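# Lift the weighted bar off its rack and hold it

## Task

Take hold of the weighted bar and raise the whole bar at least three finger-widths above the height it rested at on its rack. Keep it gripped, motionless and touching nothing else at the end. No motor of either hand may still report moving in hand_stopped_by when the scene ends.

## Robot and tools

Robot and frame. Two arms, left_arm and right_arm, belong to a humanoid upper body on a stand behind the table's -x edge (x = 0.18 m). Results use a single world frame in metres: z = 0 is the table top and +z is up. +x runs across the table away from the robot, and +y is toward the robot's left, so left_arm sits on the +y side and right_arm on the -y side. The shoulders are about 0.28 m above the pelvis (which is 0.01 to 0.14 m above the table), 0.06 m forward, and 0.10 m to either side. A hand point can reach at most 0.62 m from its shoulder. The body may be slightly rotated or tilted, and reported hand positions get less accurate at long reach.

Hand point. Each hand has a reference point 0.05 m in front of the palm, where index and thumb would meet in a pinch. Its axes: +z along the straightened fingers, +y out of the palm, +x across the palm. On the right hand +x points away from the thumb; on the left hand (a mirror image) it points toward the thumb. Straight fingers extend 0.06 to 0.07 m past the point. A wrist bracket on the little-finger side sticks out and can collide.

A row. Every command row holds 28 numbers, each from -1 to 1: first 14 for left_arm/left_gripper, then 14 for right_arm/right_gripper, even if one arm is idle. Per arm the order is dx, dy, dz, rx, ry, rz, little, ring, middle, index, thumb_bend, thumb_turn, force_limit, speed. Optionally 14 more numbers (0 to 1) follow: joint stiffness scales, left arm's seven joints then the right's, lasting until changed.
- dx..rz are an offset, not a pose. They are expressed in that hand point's own axes and counted from its measured pose when the action begins (for a call's first action, the pose last reported). All rows of one action share that start, so they do not add up row by row. Scale: 1.0 equals 0.6 m or 180 degrees. rx, ry, rz form one rotation vector. Each control step the commanded pose is clipped to 70 mm and 16 degrees from the current pose, so big offsets may need several actions.
- Hand values are absolute targets: +1 open or straight, -1 fully curled. For thumb_turn, +1 puts the thumb beside the palm and -1 opposite the fingers. A pinch is near index -0.22, thumb_bend -0.75, thumb_turn -0.57. force_limit maps linearly from about 0 N at -1 to 10 N at +1 at the fingertip (thumb motors up to 15 N), and only stops closing motion. speed goes from almost nothing at -1 to full at +1; full speed covers a finger's range in 0.6 s. Close at speed -0.9 or lower for a soft grip.
- To leave a hand unchanged, resend the eight hand numbers last executed for it. If none were sent yet, send its hand_measured six values plus hand_force_limit and hand_speed.

Tools.
- execute_actions(actions): a list of actions. Each action is up to 15 rows, one per 1/30 s step, lasting 0.5 s; fewer rows means the last row repeats. An empty list just returns state and images.
- move(target, speed, blocking): target is one row as above, offsets counted from the latest reported pose. Both hands travel straight toward their targets and finish together, taking 0.5 to 10 s. speed is in m/s, 0.002 to 0.5 (default 0.25); rotation is capped at twice that in rad/s. Moves do not avoid obstacles or the other arm. With blocking=false you get control after 0.5 s; use wait(0) to check progress, and wait or stop before sending anything else. The result adds a move: line giving the outcome (done, off_target, moving, held, fault) and limits (paced = pose clipped; held = a safety check blocked steps), plus each hand point's distance to its target.
- wait(seconds): 0 to 10; each arm keeps its last command. stop: brakes a running move.
- zoom_image(camera, region): camera is cam_head, cam_high, cam_left_wrist or cam_right_wrist; region [x0, y0, x1, y1] in pixels, at most 504 by 504. Images are 504x504.
- show_instructions: shows the reference pages. finished_scene(scene): ends the scene with that number; the goal must already hold.

Reading results. Each arm line gives end_effector_position (m) and end_effector_quat_wxyz. Hand target lines say where the controller is currently driving. A pose unreachable line means a clearance check altered that arm's command. For each hand, hand_measured, hand_stopped_by and hand_load_n list six motors in the command order. Stopped words: moving, target, force, stalled, fault (dead motor). A closing motor blocked by an object keeps pushing and reads moving until its time runs out, then stalled. A secure grip shows loads on the fingers; if loads drop to around 0, the object has been lost.

Gripping tips. Turn the thumb to -1 before reaching the bar. A full-hand wrap fits objects 0.035 to 0.08 m thick, the object lying across the palm slightly toward the wrist. A motor only moves when its target changes by at least 0.01. To squeeze harder, raise force_limit and send a target more closed than measured; to loosen, send one more open. Confirm all hand motors read target, force or stalled before finishing.

Avoid. Do not knock anything off the table. Do not let the arms or hands hit or press hard on each other. Contact torque at a joint's limit (23.5 N m; 4.7 N m for wrist pitch and wrist yaw, counting the bar's weight) stops that arm for 10 s. Holding loads heats motors: a MOTOR HOT warning appears from 90 °C, and at 120 °C the arm goes limp and drops. Fast contacts, slips and drops hurt the result. The simulation keeps running between replies, with the last command held.

Each tool is called as name([rows], argument=value, ...), one row to a line, values as JSON.

## Session

execute_actions(actions=[])

Scene clock: 0.00 s.
left_arm: end_effector_position=(+0.2205, +0.1581, +0.3927) hand_measured=(+1.000, +1.000, +1.000, +1.000, +1.000, +1.000) hand_load_n=(+0.0, +0.0, +0.0, +0.0, +0.0, +0.0) hand_stopped_by=(target, target, target, target, target, target) hand_force_limit=0.00 hand_speed=-0.80 end_effector_quat_wxyz=(+0.131, +0.171, -0.017, +0.976) | right_arm: end_effector_position=(+0.1121, -0.1671, +0.4328) hand_measured=(+1.000, +1.000, +1.000, +1.000, +1.000, +1.000) hand_load_n=(+0.0, +0.0, +0.0, +0.0, +0.0, +0.0) hand_stopped_by=(target, target, target, target, target, target) hand_force_limit=0.00 hand_speed=-0.80 end_effector_quat_wxyz=(+0.995, -0.083, +0.037, +0.035)
Joint positions: left_arm=[-0.04   0.455  0.153 -0.376 -0.716 -1.023 -0.243] | right_arm=[-0.022 -0.526 -0.294 -0.613  0.743 -1.058  0.26 ]
Joint velocities: left_arm=[-0.002  0.     0.006  0.002 -0.006  0.     0.   ] | right_arm=[-0.002  0.002  0.006  0.002  0.     0.     0.   ]
Joint torques (N m, as the arm reports them, + toward a larger angle): no reading
Motor temperatures (°C, as the motors report them): left_arm=[35 42 47 39 37 30 29] | right_arm=[38 37 45 33 40 28 28]
Hand target (left_arm): +0.220, +0.158, +0.393; +0.131, +0.171, -0.017, +0.976
Hand target (right_arm): +0.112, -0.167, +0.433; +0.995, -0.083, +0.037, +0.035
Joint stiffness scale: left_arm=[1. 1. 1. 1. 1. 1. 1.] | right_arm=[1. 1. 1. 1. 1. 1. 1.]
camera_calibration (this result's frames):
cam_left_wrist: T_world_to_cam=[[0.384115, 0.922417, -0.0400298, -0.216628], [-0.910971, 0.371578, -0.179056, 0.222208], [-0.15029, 0.105244, 0.983024, -0.236991], [0, 0, 0, 1]] pos_world=[0.250018, 0.142195, 0.264084]
cam_right_wrist: T_world_to_cam=[[-0.214097, 0.968577, -0.126574, 0.242996], [-0.838327, -0.248704, -0.485134, 0.253398], [-0.501369, 0.00224475, 0.865231, -0.190721], [0, 0, 0, 1]] pos_world=[0.168833, -0.171911, 0.318707]

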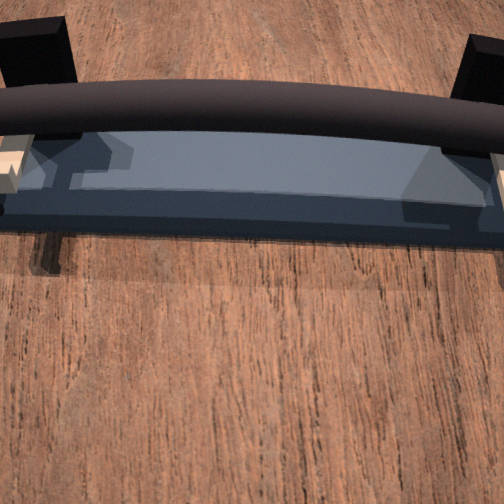

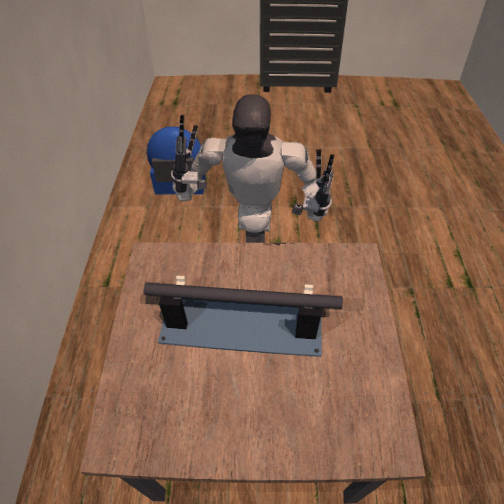

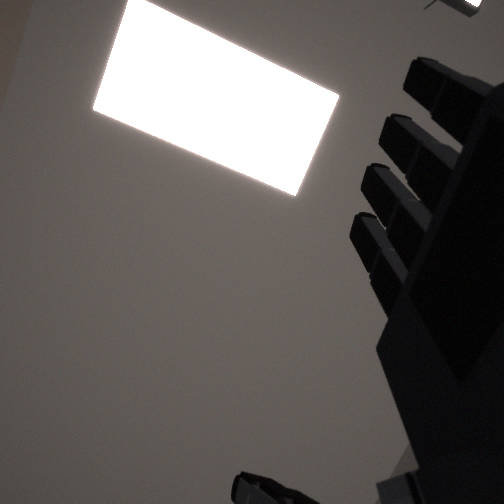

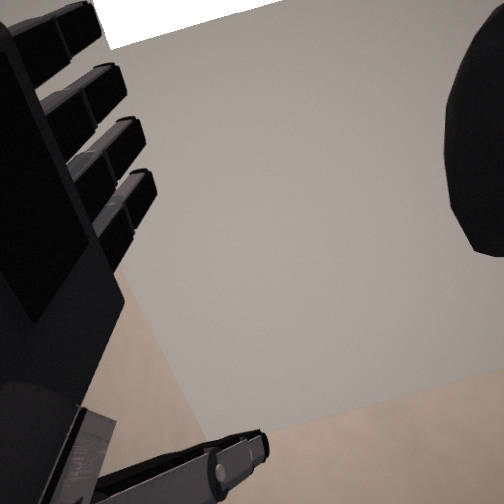

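move(target=[-0.585,0.015,-0.176,-0.438,-0.537,0.324,1,1,1,1,1,-1,1,0,0.67,0.157,-0.357,-0.472,0.596,-0.214,1,1,1,1,1,-1,1,0], speed=0.4)

Scene clock: 4.77 s.
left_arm: end_effector_position=(+0.4990, +0.0773, +0.1821) hand_measured=(+1.000, +1.000, +1.000, +1.000, +1.000, -1.000) hand_load_n=(+0.0, +0.0, +0.0, +0.0, +0.0, +0.0) hand_stopped_by=(target, target, target, target, target, target) hand_force_limit=1.00 hand_speed=0.00 end_effector_quat_wxyz=(-0.245, +0.643, -0.667, +0.287) | right_arm: end_effector_position=(+0.4829, -0.0740, +0.1627) hand_measured=(+1.000, +1.000, +1.000, +1.000, +1.000, -1.000) hand_load_n=(+0.0, +0.0, +0.0, +0.0, +0.0, +0.0) hand_stopped_by=(target, target, target, target, target, target) hand_force_limit=1.00 hand_speed=0.00 end_effector_quat_wxyz=(-0.257, +0.635, -0.683, +0.253)
Joint positions: left_arm=[-1.608  0.75  -0.839  0.579  0.406  0.518 -1.101] | right_arm=[-1.587 -0.285  0.473  0.779 -0.934  0.495  1.206]
Joint velocities: left_arm=[0.017 0.    0.003 0.    0.003 0.    0.   ] | right_arm=[ 0.002  0.127 -0.302  0.124 -0.331 -0.161  0.074]
Joint torques (N m, as the arm reports them, + toward a larger angle): left_arm=[-7.76  2.31  1.84 -0.36  0.82 -0.09  0.61] | right_arm=[-4.75 -2.28 -1.33 -1.38 -0.77 -0.16 -0.33]
Motor temperatures (°C, as the motors report them): left_arm=[36 43 47 39 37 30 29] | right_arm=[39 37 45 33 40 28 28]
Hand target (left_arm): +0.499, +0.077, +0.182; -0.245, +0.642, -0.668, +0.286
Hand target (right_arm): +0.483, -0.074, +0.163; -0.256, +0.636, -0.683, +0.253
Off the commanded pose (left_arm): 0.011 m, 3 deg.
Off the commanded pose (right_arm): 0.018 m, 4 deg.
Joint stiffness scale: left_arm=[1. 1. 1. 1. 1. 1. 1.] | right_arm=[1. 1. 1. 1. 1. 1. 1.]
joint sent to its limit (left arm) — the command would take joint 1 (shoulder pitch) past its lower limit, so that joint was sent only as far as its limit.
joint sent to its limit (right arm) — the command would take joint 1 (shoulder pitch) past its lower limit, so that joint was sent only as far as its limit.
move: off_target (left_arm, right_arm); limits=paced
camera_calibration (this result's frames):
cam_left_wrist: T_world_to_cam=[[0.73034, 0.120643, 0.672346, -0.497975], [-0.303957, -0.824067, 0.478041, 0.138161], [0.611731, -0.553497, -0.565179, -0.0270008], [0, 0, 0, 1]] pos_world=[0.422203, 0.158986, 0.253504]
cam_right_wrist: T_world_to_cam=[[-0.706482, 0.205439, -0.677258, 0.46889], [-0.262611, 0.81253, 0.520415, 0.0932704], [0.657206, 0.545519, -0.520087, -0.065137], [0, 0, 0, 1]] pos_world=[0.398564, -0.13658, 0.235143]

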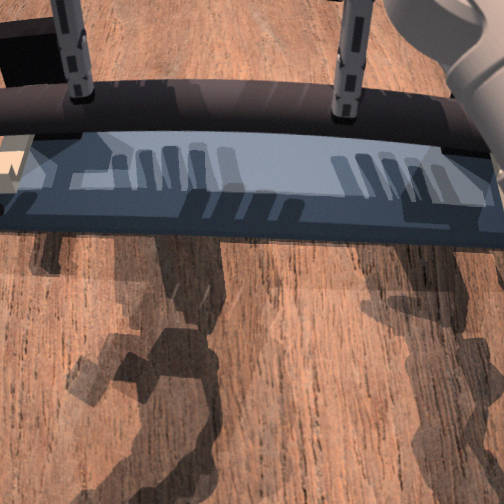

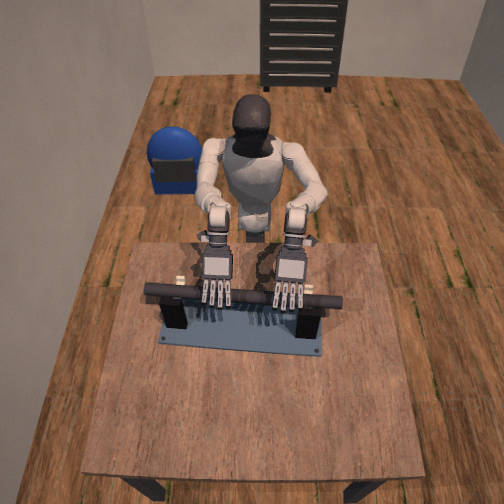

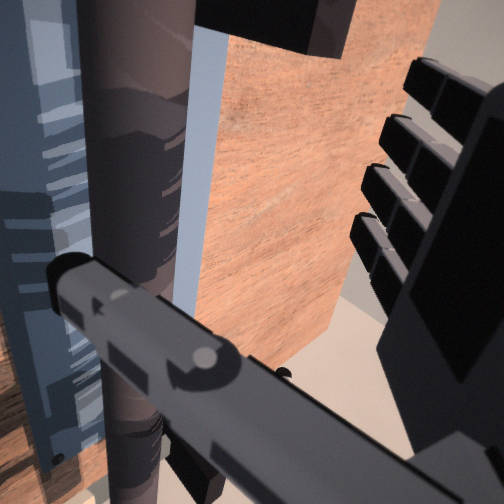

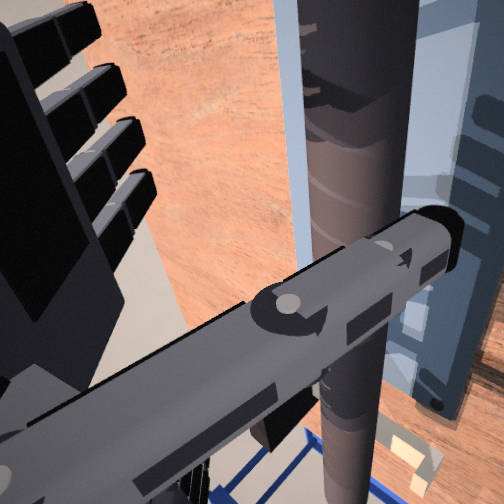

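move(target=[0.012,0.11,0.112,0,0,0,1,1,1,1,1,-1,1,0,0.02,0.089,0.102,0,0.008,0,1,1,1,1,1,-1,1,0], speed=0.1)

Scene clock: 6.40 s.
left_arm: end_effector_position=(+0.4994, +0.0666, +0.0873) hand_measured=(+1.000, +1.000, +1.000, +1.000, +1.000, -1.000) hand_load_n=(+0.0, +0.0, +0.0, +0.0, +0.0, +0.0) hand_stopped_by=(target, target, target, target, target, target) hand_force_limit=1.00 hand_speed=0.00 end_effector_quat_wxyz=(-0.245, +0.642, -0.669, +0.284) | right_arm: end_effector_position=(+0.4849, -0.0868, +0.0798) hand_measured=(+1.000, +1.000, +1.000, +1.000, +1.000, -1.000) hand_load_n=(+0.0, +0.0, +0.0, +0.0, +0.0, +0.0) hand_stopped_by=(target, target, target, target, target, target) hand_force_limit=1.00 hand_speed=0.00 end_effector_quat_wxyz=(-0.246, +0.630, -0.688, +0.262)
Joint positions: left_arm=[-1.376  0.625 -0.85   0.621  0.417  0.523 -0.832] | right_arm=[-1.4   -0.218  0.457  0.877 -0.952  0.449  0.947]
Joint velocities: left_arm=[-0.003  0.002  0.005  0.008 -0.008 -0.001  0.   ] | right_arm=[-0.008  0.    -0.014  0.008  0.003 -0.003 -0.001]
Joint torques (N m, as the arm reports them, + toward a larger angle): left_arm=[-7.76  2.53  1.46 -0.65  0.64 -0.11  0.88] | right_arm=[-4.88 -2.48 -0.94 -2.19 -0.55 -0.1  -0.52]
Motor temperatures (°C, as the motors report them): left_arm=[38 43 47 39 37 30 29] | right_arm=[41 37 45 33 40 28 28]
Hand target (left_arm): +0.500, +0.067, +0.088; -0.247, +0.641, -0.669, +0.285
Hand target (right_arm): +0.485, -0.085, +0.080; +0.249, -0.630, +0.688, -0.260
Off the commanded pose (left_arm): 0.002 m, 0 deg.
Off the commanded pose (right_arm): 0.004 m, 0 deg.
Joint stiffness scale: left_arm=[1. 1. 1. 1. 1. 1. 1.] | right_arm=[1. 1. 1. 1. 1. 1. 1.]
move: off_target (right_arm)
camera_calibration (this result's frames):
cam_left_wrist: T_world_to_cam=[[0.732421, 0.116196, 0.670863, -0.43393], [-0.303291, -0.826487, 0.474272, 0.174919], [0.609568, -0.550834, -0.570095, -0.0854414], [0, 0, 0, 1]] pos_world=[0.422954, 0.147925, 0.159439]
cam_right_wrist: T_world_to_cam=[[-0.703846, 0.207668, -0.67932, 0.415821], [-0.241554, 0.829354, 0.503809, 0.139952], [0.668022, 0.518696, -0.533574, -0.109069], [0, 0, 0, 1]] pos_world=[0.39934, -0.145849, 0.15377]

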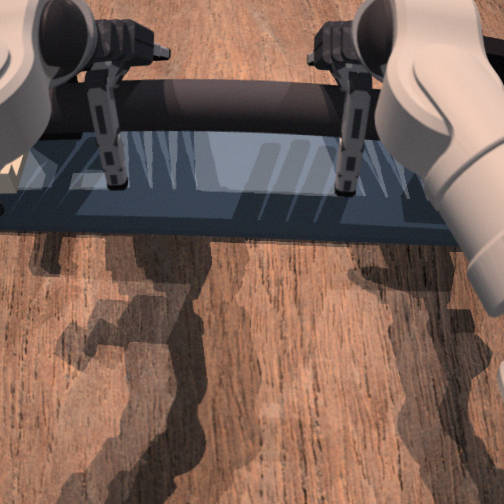

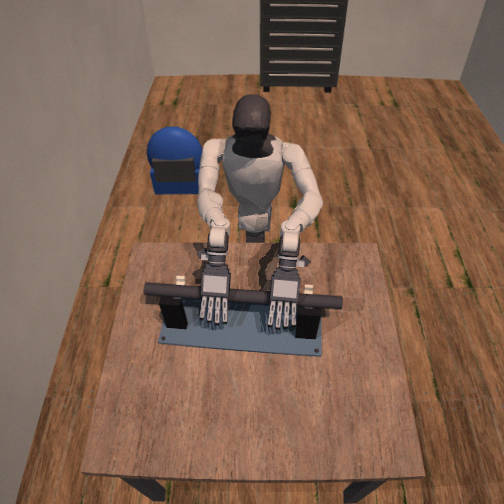

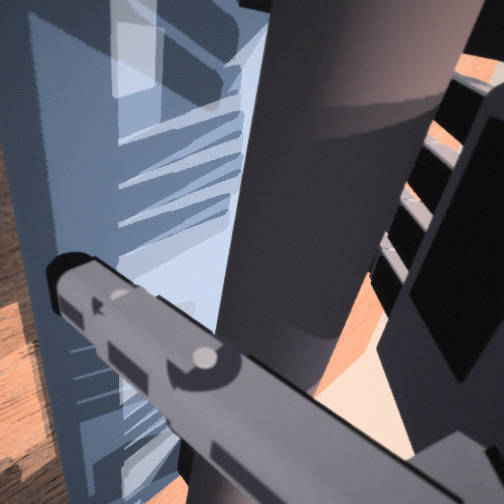

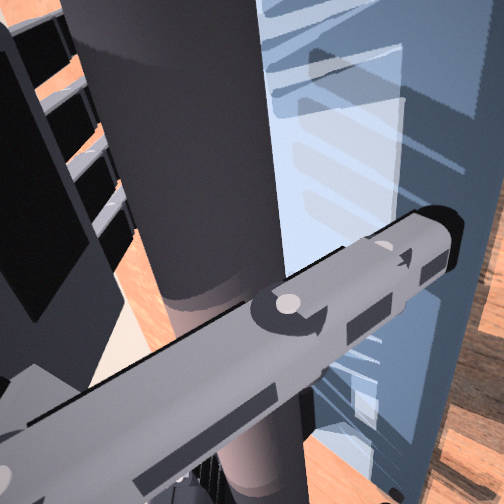

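move(target=[0,0.025,0.022,0,0,0,-1,-1,-1,-1,0.6,-1,1,-0.3,0,0.028,0.018,0,0,0,-1,-1,-1,-1,0.6,-1,1,-0.3], speed=0.05)

move(target=[0,0,0,0,0,0,-0.95,-0.95,-0.95,-0.95,-1,-1,1,-0.3,0,0,0,0,0,0,-0.95,-0.95,-0.95,-0.95,-1,-1,1,-0.3])

Scene clock: 8.70 s.
left_arm: end_effector_position=(+0.4924, +0.0664, +0.0584) hand_measured=(-0.854, -0.808, -0.792, -0.770, +0.604, -1.000) hand_load_n=(+12.0, +8.5, +7.5, +4.5, +6.0, +0.5) hand_stopped_by=(force, force, force, force, target, target) hand_force_limit=1.00 hand_speed=-0.30 end_effector_quat_wxyz=(-0.240, +0.640, -0.677, +0.274) | right_arm: end_effector_position=(+0.4740, -0.0871, +0.0501) hand_measured=(-0.816, -0.800, -0.802, -0.804, +0.600, -1.000) hand_load_n=(+10.0, +9.0, +9.0, +10.0, +0.0, +0.0) hand_stopped_by=(force, force, force, force, target, target) hand_force_limit=1.00 hand_speed=-0.30 end_effector_quat_wxyz=(-0.239, +0.630, -0.695, +0.251)
Joint positions: left_arm=[-1.32   0.591 -0.862  0.66   0.418  0.493 -0.775] | right_arm=[-1.32  -0.202  0.463  0.865 -0.947  0.458  0.899]
Joint velocities: left_arm=[-0.006  0.    -0.014  0.002 -0.011  0.     0.   ] | right_arm=[ 0.003 -0.009  0.002  0.003 -0.006  0.     0.   ]
Joint torques (N m, as the arm reports them, + toward a larger angle): left_arm=[-8.65  2.7   2.29 -1.12  0.54  0.47  0.96] | right_arm=[-5.39 -2.99 -0.65 -2.39 -0.63 -0.03 -0.35]
Motor temperatures (°C, as the motors report them): left_arm=[39 43 48 39 37 30 29] | right_arm=[43 37 45 33 40 28 28]
Hand target (left_arm): +0.498, +0.066, +0.067; -0.246, +0.642, -0.669, +0.283
Hand target (right_arm): +0.480, -0.087, +0.060; +0.246, -0.630, +0.689, -0.262
Off the commanded pose (left_arm): 0.010 m, 2 deg.
Off the commanded pose (right_arm): 0.012 m, 2 deg.
Joint stiffness scale: left_arm=[1. 1. 1. 1. 1. 1. 1.] | right_arm=[1. 1. 1. 1. 1. 1. 1.]
move: off_target (left_arm, right_arm)
camera_calibration (this result's frames):
cam_left_wrist: T_world_to_cam=[[0.748694, 0.100279, 0.655288, -0.415413], [-0.302003, -0.828362, 0.471816, 0.185967], [0.590129, -0.551144, -0.589905, -0.0869738], [0, 0, 0, 1]] pos_world=[0.418505, 0.14777, 0.133167]
cam_right_wrist: T_world_to_cam=[[-0.720302, 0.218532, -0.658338, 0.395765], [-0.22124, 0.827134, 0.516626, 0.142105], [0.657433, 0.517777, -0.547438, -0.111886], [0, 0, 0, 1]] pos_world=[0.390067, -0.146095, 0.125881]

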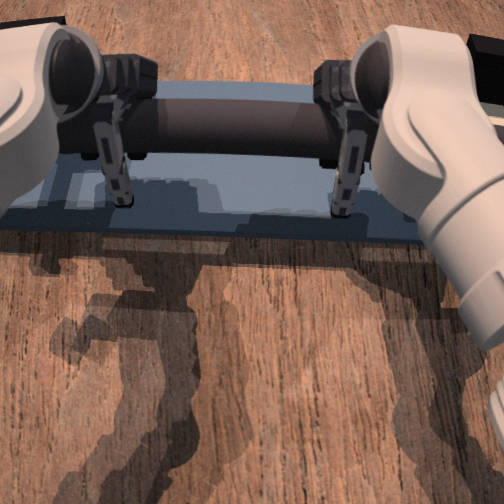

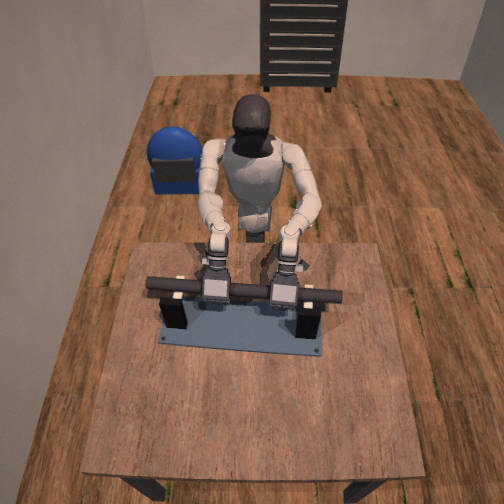

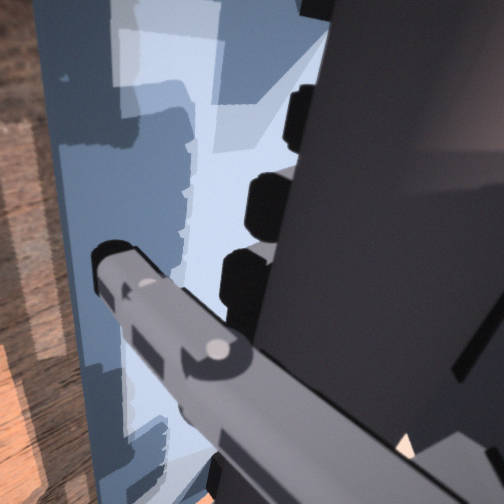

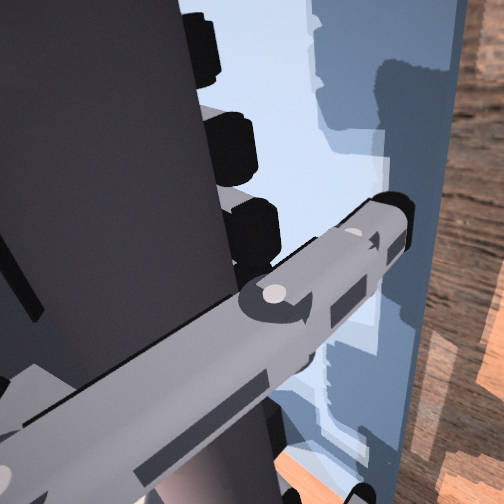

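Scene clock: 9.43 s.
left_arm: end_effector_position=(+0.4902, +0.0666, +0.0576) hand_measured=(-0.854, -0.820, -0.802, -0.790, +0.312, -1.000) hand_load_n=(+11.0, +10.5, +7.0, +6.0, +15.0, +5.0) hand_stopped_by=(force, force, force, force, force, target) hand_force_limit=1.00 hand_speed=-0.30 end_effector_quat_wxyz=(-0.238, +0.632, -0.686, +0.272) | right_arm: end_effector_position=(+0.4738, -0.0872, +0.0496) hand_measured=(-0.816, -0.806, -0.806, -0.808, +0.306, -1.000) hand_load_n=(+7.0, +8.5, +8.5, +8.5, +15.5, +3.5) hand_stopped_by=(force, force, force, force, force, target) hand_force_limit=1.00 hand_speed=-0.30 end_effector_quat_wxyz=(-0.239, +0.631, -0.694, +0.251)
Joint positions: left_arm=[-1.318  0.597 -0.864  0.657  0.425  0.468 -0.785] | right_arm=[-1.319 -0.202  0.463  0.865 -0.946  0.455  0.899]
Joint velocities: left_arm=[ 0.    -0.008 -0.002 -0.005 -0.003  0.     0.   ] | right_arm=[-0.011 -0.008 -0.005  0.014 -0.005  0.     0.   ]
Joint torques (N m, as the arm reports them, + toward a larger angle): left_arm=[-7.52  2.04  2.03 -0.62  0.46  1.11  1.16] | right_arm=[-4.6  -2.58 -0.97 -2.22 -0.42  0.08 -0.37]
Motor temperatures (°C, as the motors report them): left_arm=[40 43 48 39 37 30 29] | right_arm=[43 37 45 33 40 28 28]
Hand target (left_arm): +0.492, +0.066, +0.058; -0.240, +0.640, -0.677, +0.274
Hand target (right_arm): +0.474, -0.087, +0.050; +0.239, -0.630, +0.695, -0.251
Off the commanded pose (left_arm): 0.002 m, 1 deg.
Off the commanded pose (right_arm): 0.001 m, 0 deg.
Joint stiffness scale: left_arm=[1. 1. 1. 1. 1. 1. 1.] | right_arm=[1. 1. 1. 1. 1. 1. 1.]
move: done
camera_calibration (this result's frames):
cam_left_wrist: T_world_to_cam=[[0.754676, 0.0769952, 0.651564, -0.414386], [-0.318109, -0.825614, 0.466014, 0.193913], [0.573821, -0.558958, -0.598578, -0.0770621], [0, 0, 0, 1]] pos_world=[0.418633, 0.148928, 0.133505]
cam_right_wrist: T_world_to_cam=[[-0.721196, 0.21694, -0.657886, 0.395529], [-0.222599, 0.826757, 0.516645, 0.142952], [0.655993, 0.519047, -0.547963, -0.111177], [0, 0, 0, 1]] pos_world=[0.390006, -0.146286, 0.125436]

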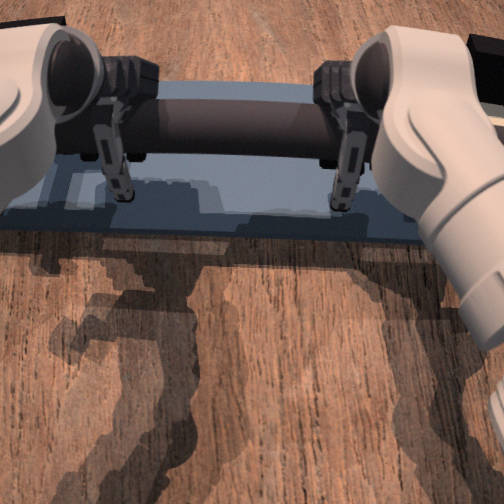

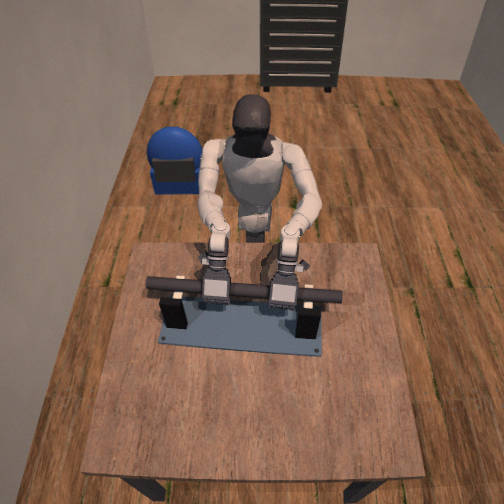

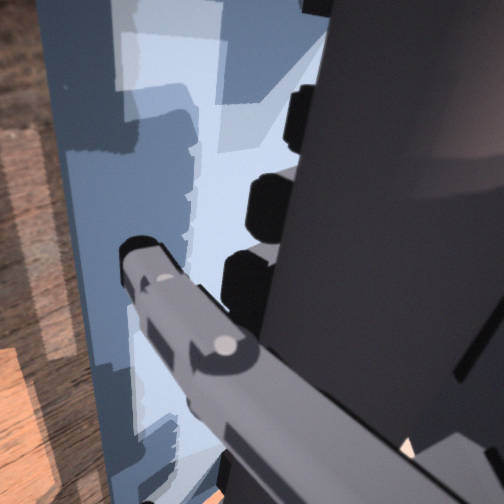

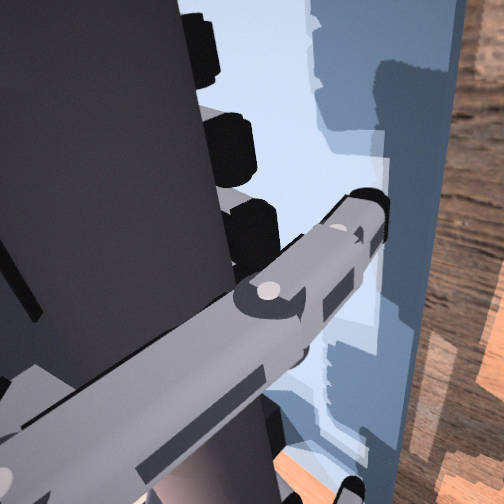

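move(target=[0.003,-0.128,-0.133,0.03,0,0,-0.95,-0.95,-0.95,-0.95,-1,-1,1,-0.3,-0.002,-0.112,-0.125,0.03,0,0,-0.95,-0.95,-0.95,-0.95,-1,-1,1,-0.3], speed=0.08)

wait(seconds=1)

Scene clock: 11.57 s.
left_arm: end_effector_position=(+0.4899, +0.0645, +0.1679) hand_measured=(-0.856, -0.820, -0.802, -0.790, +0.312, -1.000) hand_load_n=(+6.5, +10.5, +12.0, +16.0, +11.0, +11.0) hand_stopped_by=(force, force, force, force, force, target) hand_force_limit=1.00 hand_speed=-0.30 end_effector_quat_wxyz=(-0.262, +0.615, -0.677, +0.309) | right_arm: end_effector_position=(+0.4765, -0.0889, +0.1555) hand_measured=(-0.816, -0.806, -0.806, -0.808, +0.306, -1.000) hand_load_n=(+10.5, +11.0, +9.5, +8.0, +14.0, +1.0) hand_stopped_by=(force, force, force, force, force, target) hand_force_limit=1.00 hand_speed=-0.30 end_effector_quat_wxyz=(-0.271, +0.615, -0.685, +0.282)
Joint positions: left_arm=[-1.497  0.789 -0.843  0.334  0.42   0.63  -1.036] | right_arm=[-1.437 -0.362  0.516  0.494 -0.976  0.627  1.234]
Joint velocities: left_arm=[ 0.008  0.     0.     0.    -0.005  0.    -0.002] | right_arm=[ 0.002  0.    -0.003  0.008  0.002  0.008  0.   ]
Joint torques (N m, as the arm reports them, + toward a larger angle): left_arm=[-19.11   3.71  10.61  -2.44   0.22   2.06   4.11] | right_arm=[-4.34 -1.84 -0.03 -1.77 -1.09 -0.06 -0.47]
Motor temperatures (°C, as the motors report them): left_arm=[49 43 50 39 37 30 31] | right_arm=[45 37 45 33 40 28 28]
Hand target (left_arm): +0.491, +0.067, +0.169; +0.265, -0.622, +0.670, -0.307
Hand target (right_arm): +0.475, -0.087, +0.152; +0.265, -0.621, +0.680, -0.287
Off the commanded pose (left_arm): 0.004 m, 1 deg.
Off the commanded pose (right_arm): 0.005 m, 1 deg.
Joint stiffness scale: left_arm=[1. 1. 1. 1. 1. 1. 1.] | right_arm=[1. 1. 1. 1. 1. 1. 1.]
move: off_target (left_arm, right_arm)
camera_calibration (this result's frames):
cam_left_wrist: T_world_to_cam=[[0.691626, 0.0768646, 0.718154, -0.466178], [-0.374514, -0.812035, 0.447593, 0.170495], [0.61757, -0.578525, -0.532838, -0.0432372], [0, 0, 0, 1]] pos_world=[0.412976, 0.149267, 0.235437]
cam_right_wrist: T_world_to_cam=[[-0.651776, 0.222681, -0.724983, 0.445427], [-0.265054, 0.828763, 0.492847, 0.114425], [0.710587, 0.513385, -0.481146, -0.0909374], [0, 0, 0, 1]] pos_world=[0.385267, -0.147333, 0.222779]

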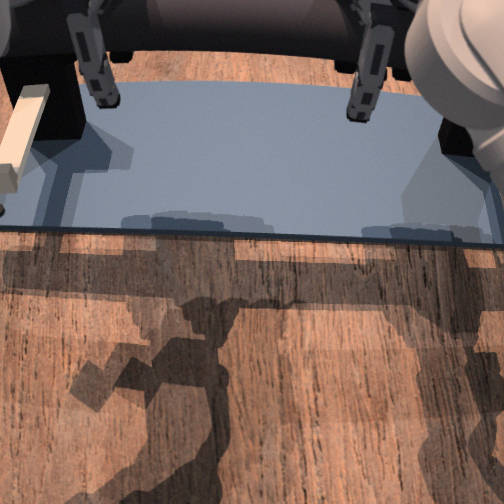

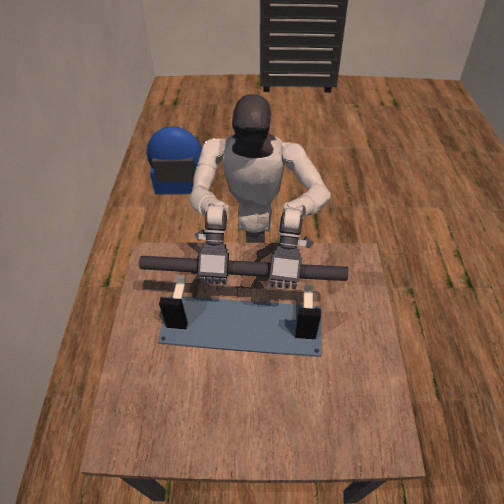

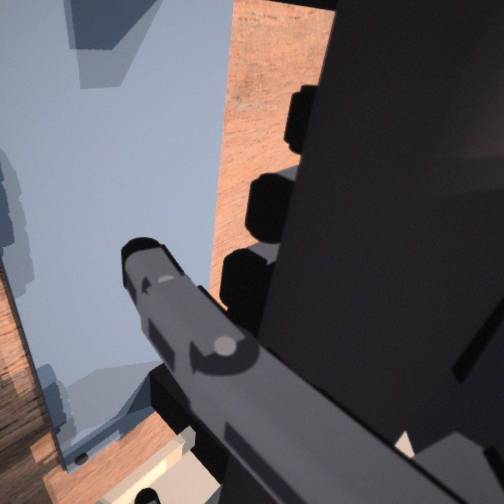

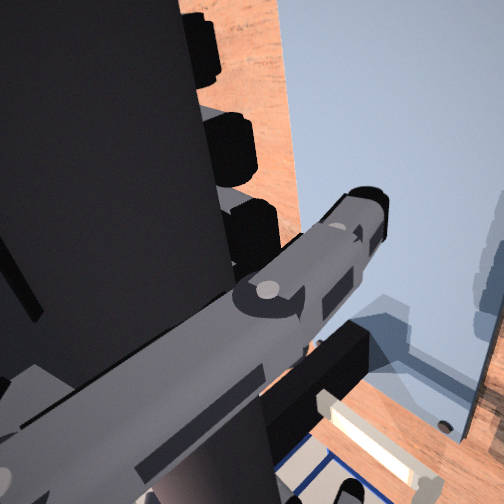

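Scene clock: 12.57 s.
left_arm: end_effector_position=(+0.4899, +0.0645, +0.1679) hand_measured=(-0.856, -0.820, -0.802, -0.790, +0.312, -1.000) hand_load_n=(+6.5, +10.5, +12.0, +16.0, +11.0, +11.0) hand_stopped_by=(force, force, force, force, force, target) hand_force_limit=1.00 hand_speed=-0.30 end_effector_quat_wxyz=(-0.262, +0.615, -0.677, +0.309) | right_arm: end_effector_position=(+0.4765, -0.0889, +0.1554) hand_measured=(-0.816, -0.806, -0.806, -0.808, +0.306, -1.000) hand_load_n=(+10.5, +11.0, +9.5, +8.0, +14.0, +1.0) hand_stopped_by=(force, force, force, force, force, target) hand_force_limit=1.00 hand_speed=-0.30 end_effector_quat_wxyz=(-0.271, +0.615, -0.685, +0.282)
Joint positions: left_arm=[-1.497  0.789 -0.843  0.334  0.42   0.63  -1.036] | right_arm=[-1.437 -0.362  0.516  0.494 -0.976  0.627  1.234]
Joint velocities: left_arm=[-0.005 -0.017 -0.011  0.005 -0.015  0.     0.   ] | right_arm=[-0.002 -0.003  0.008  0.006  0.002  0.     0.   ]
Joint torques (N m, as the arm reports them, + toward a larger angle): left_arm=[-19.04   3.64  10.6   -2.43   0.24   2.07   4.09] | right_arm=[-4.28 -1.99 -0.4  -2.03 -0.65  0.04 -0.46]
Motor temperatures (°C, as the motors report them): left_arm=[54 43 52 39 37 31 33] | right_arm=[45 37 45 33 40 28 28]
Hand target (left_arm): +0.491, +0.067, +0.169; +0.265, -0.622, +0.670, -0.307
Hand target (right_arm): +0.475, -0.087, +0.152; +0.265, -0.621, +0.680, -0.287
Off the commanded pose (left_arm): 0.004 m, 1 deg.
Off the commanded pose (right_arm): 0.005 m, 1 deg.
Joint stiffness scale: left_arm=[1. 1. 1. 1. 1. 1. 1.] | right_arm=[1. 1. 1. 1. 1. 1. 1.]
wait: 1.00 s; at rest by 0.17 s
camera_calibration (this result's frames):
cam_left_wrist: T_world_to_cam=[[0.691717, 0.0768648, 0.718066, -0.466167], [-0.374441, -0.81205, 0.447626, 0.170475], [0.617512, -0.578504, -0.532927, -0.043198], [0, 0, 0, 1]] pos_world=[0.412964, 0.149276, 0.235409]
cam_right_wrist: T_world_to_cam=[[-0.651843, 0.222693, -0.724919, 0.445407], [-0.264952, 0.828796, 0.492847, 0.114385], [0.710563, 0.513328, -0.481242, -0.0909267], [0, 0, 0, 1]] pos_world=[0.385251, -0.147315, 0.222752]

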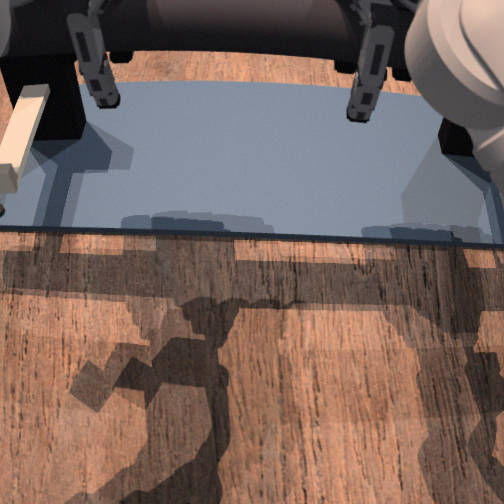

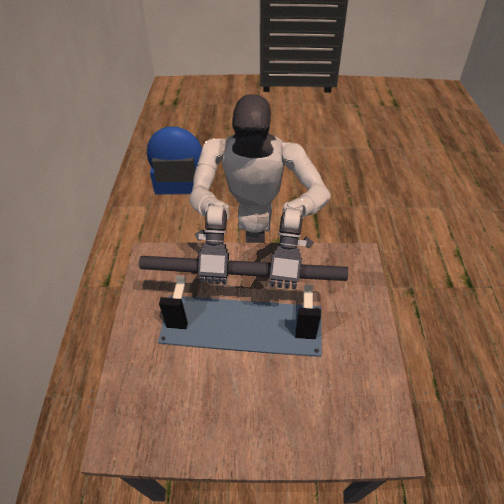

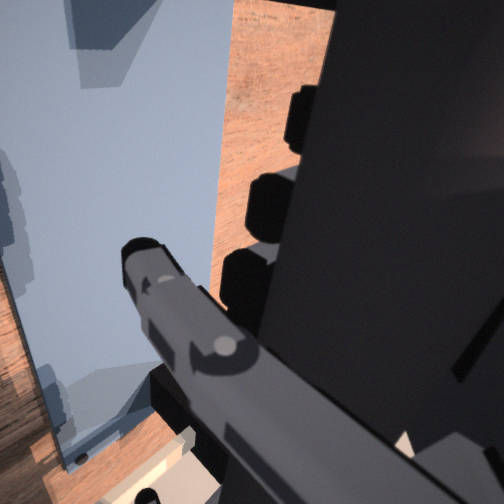

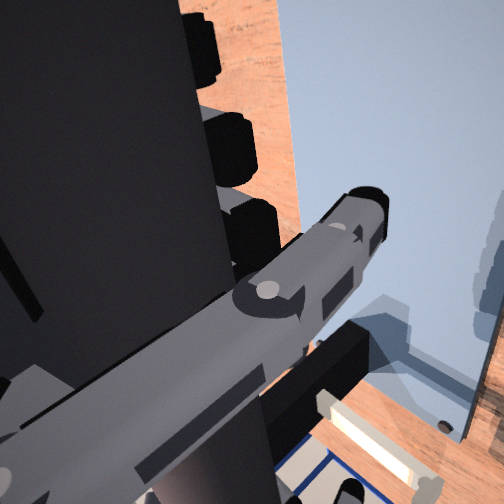

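finished_scene(scene=2)

The scene is finished: the task was done.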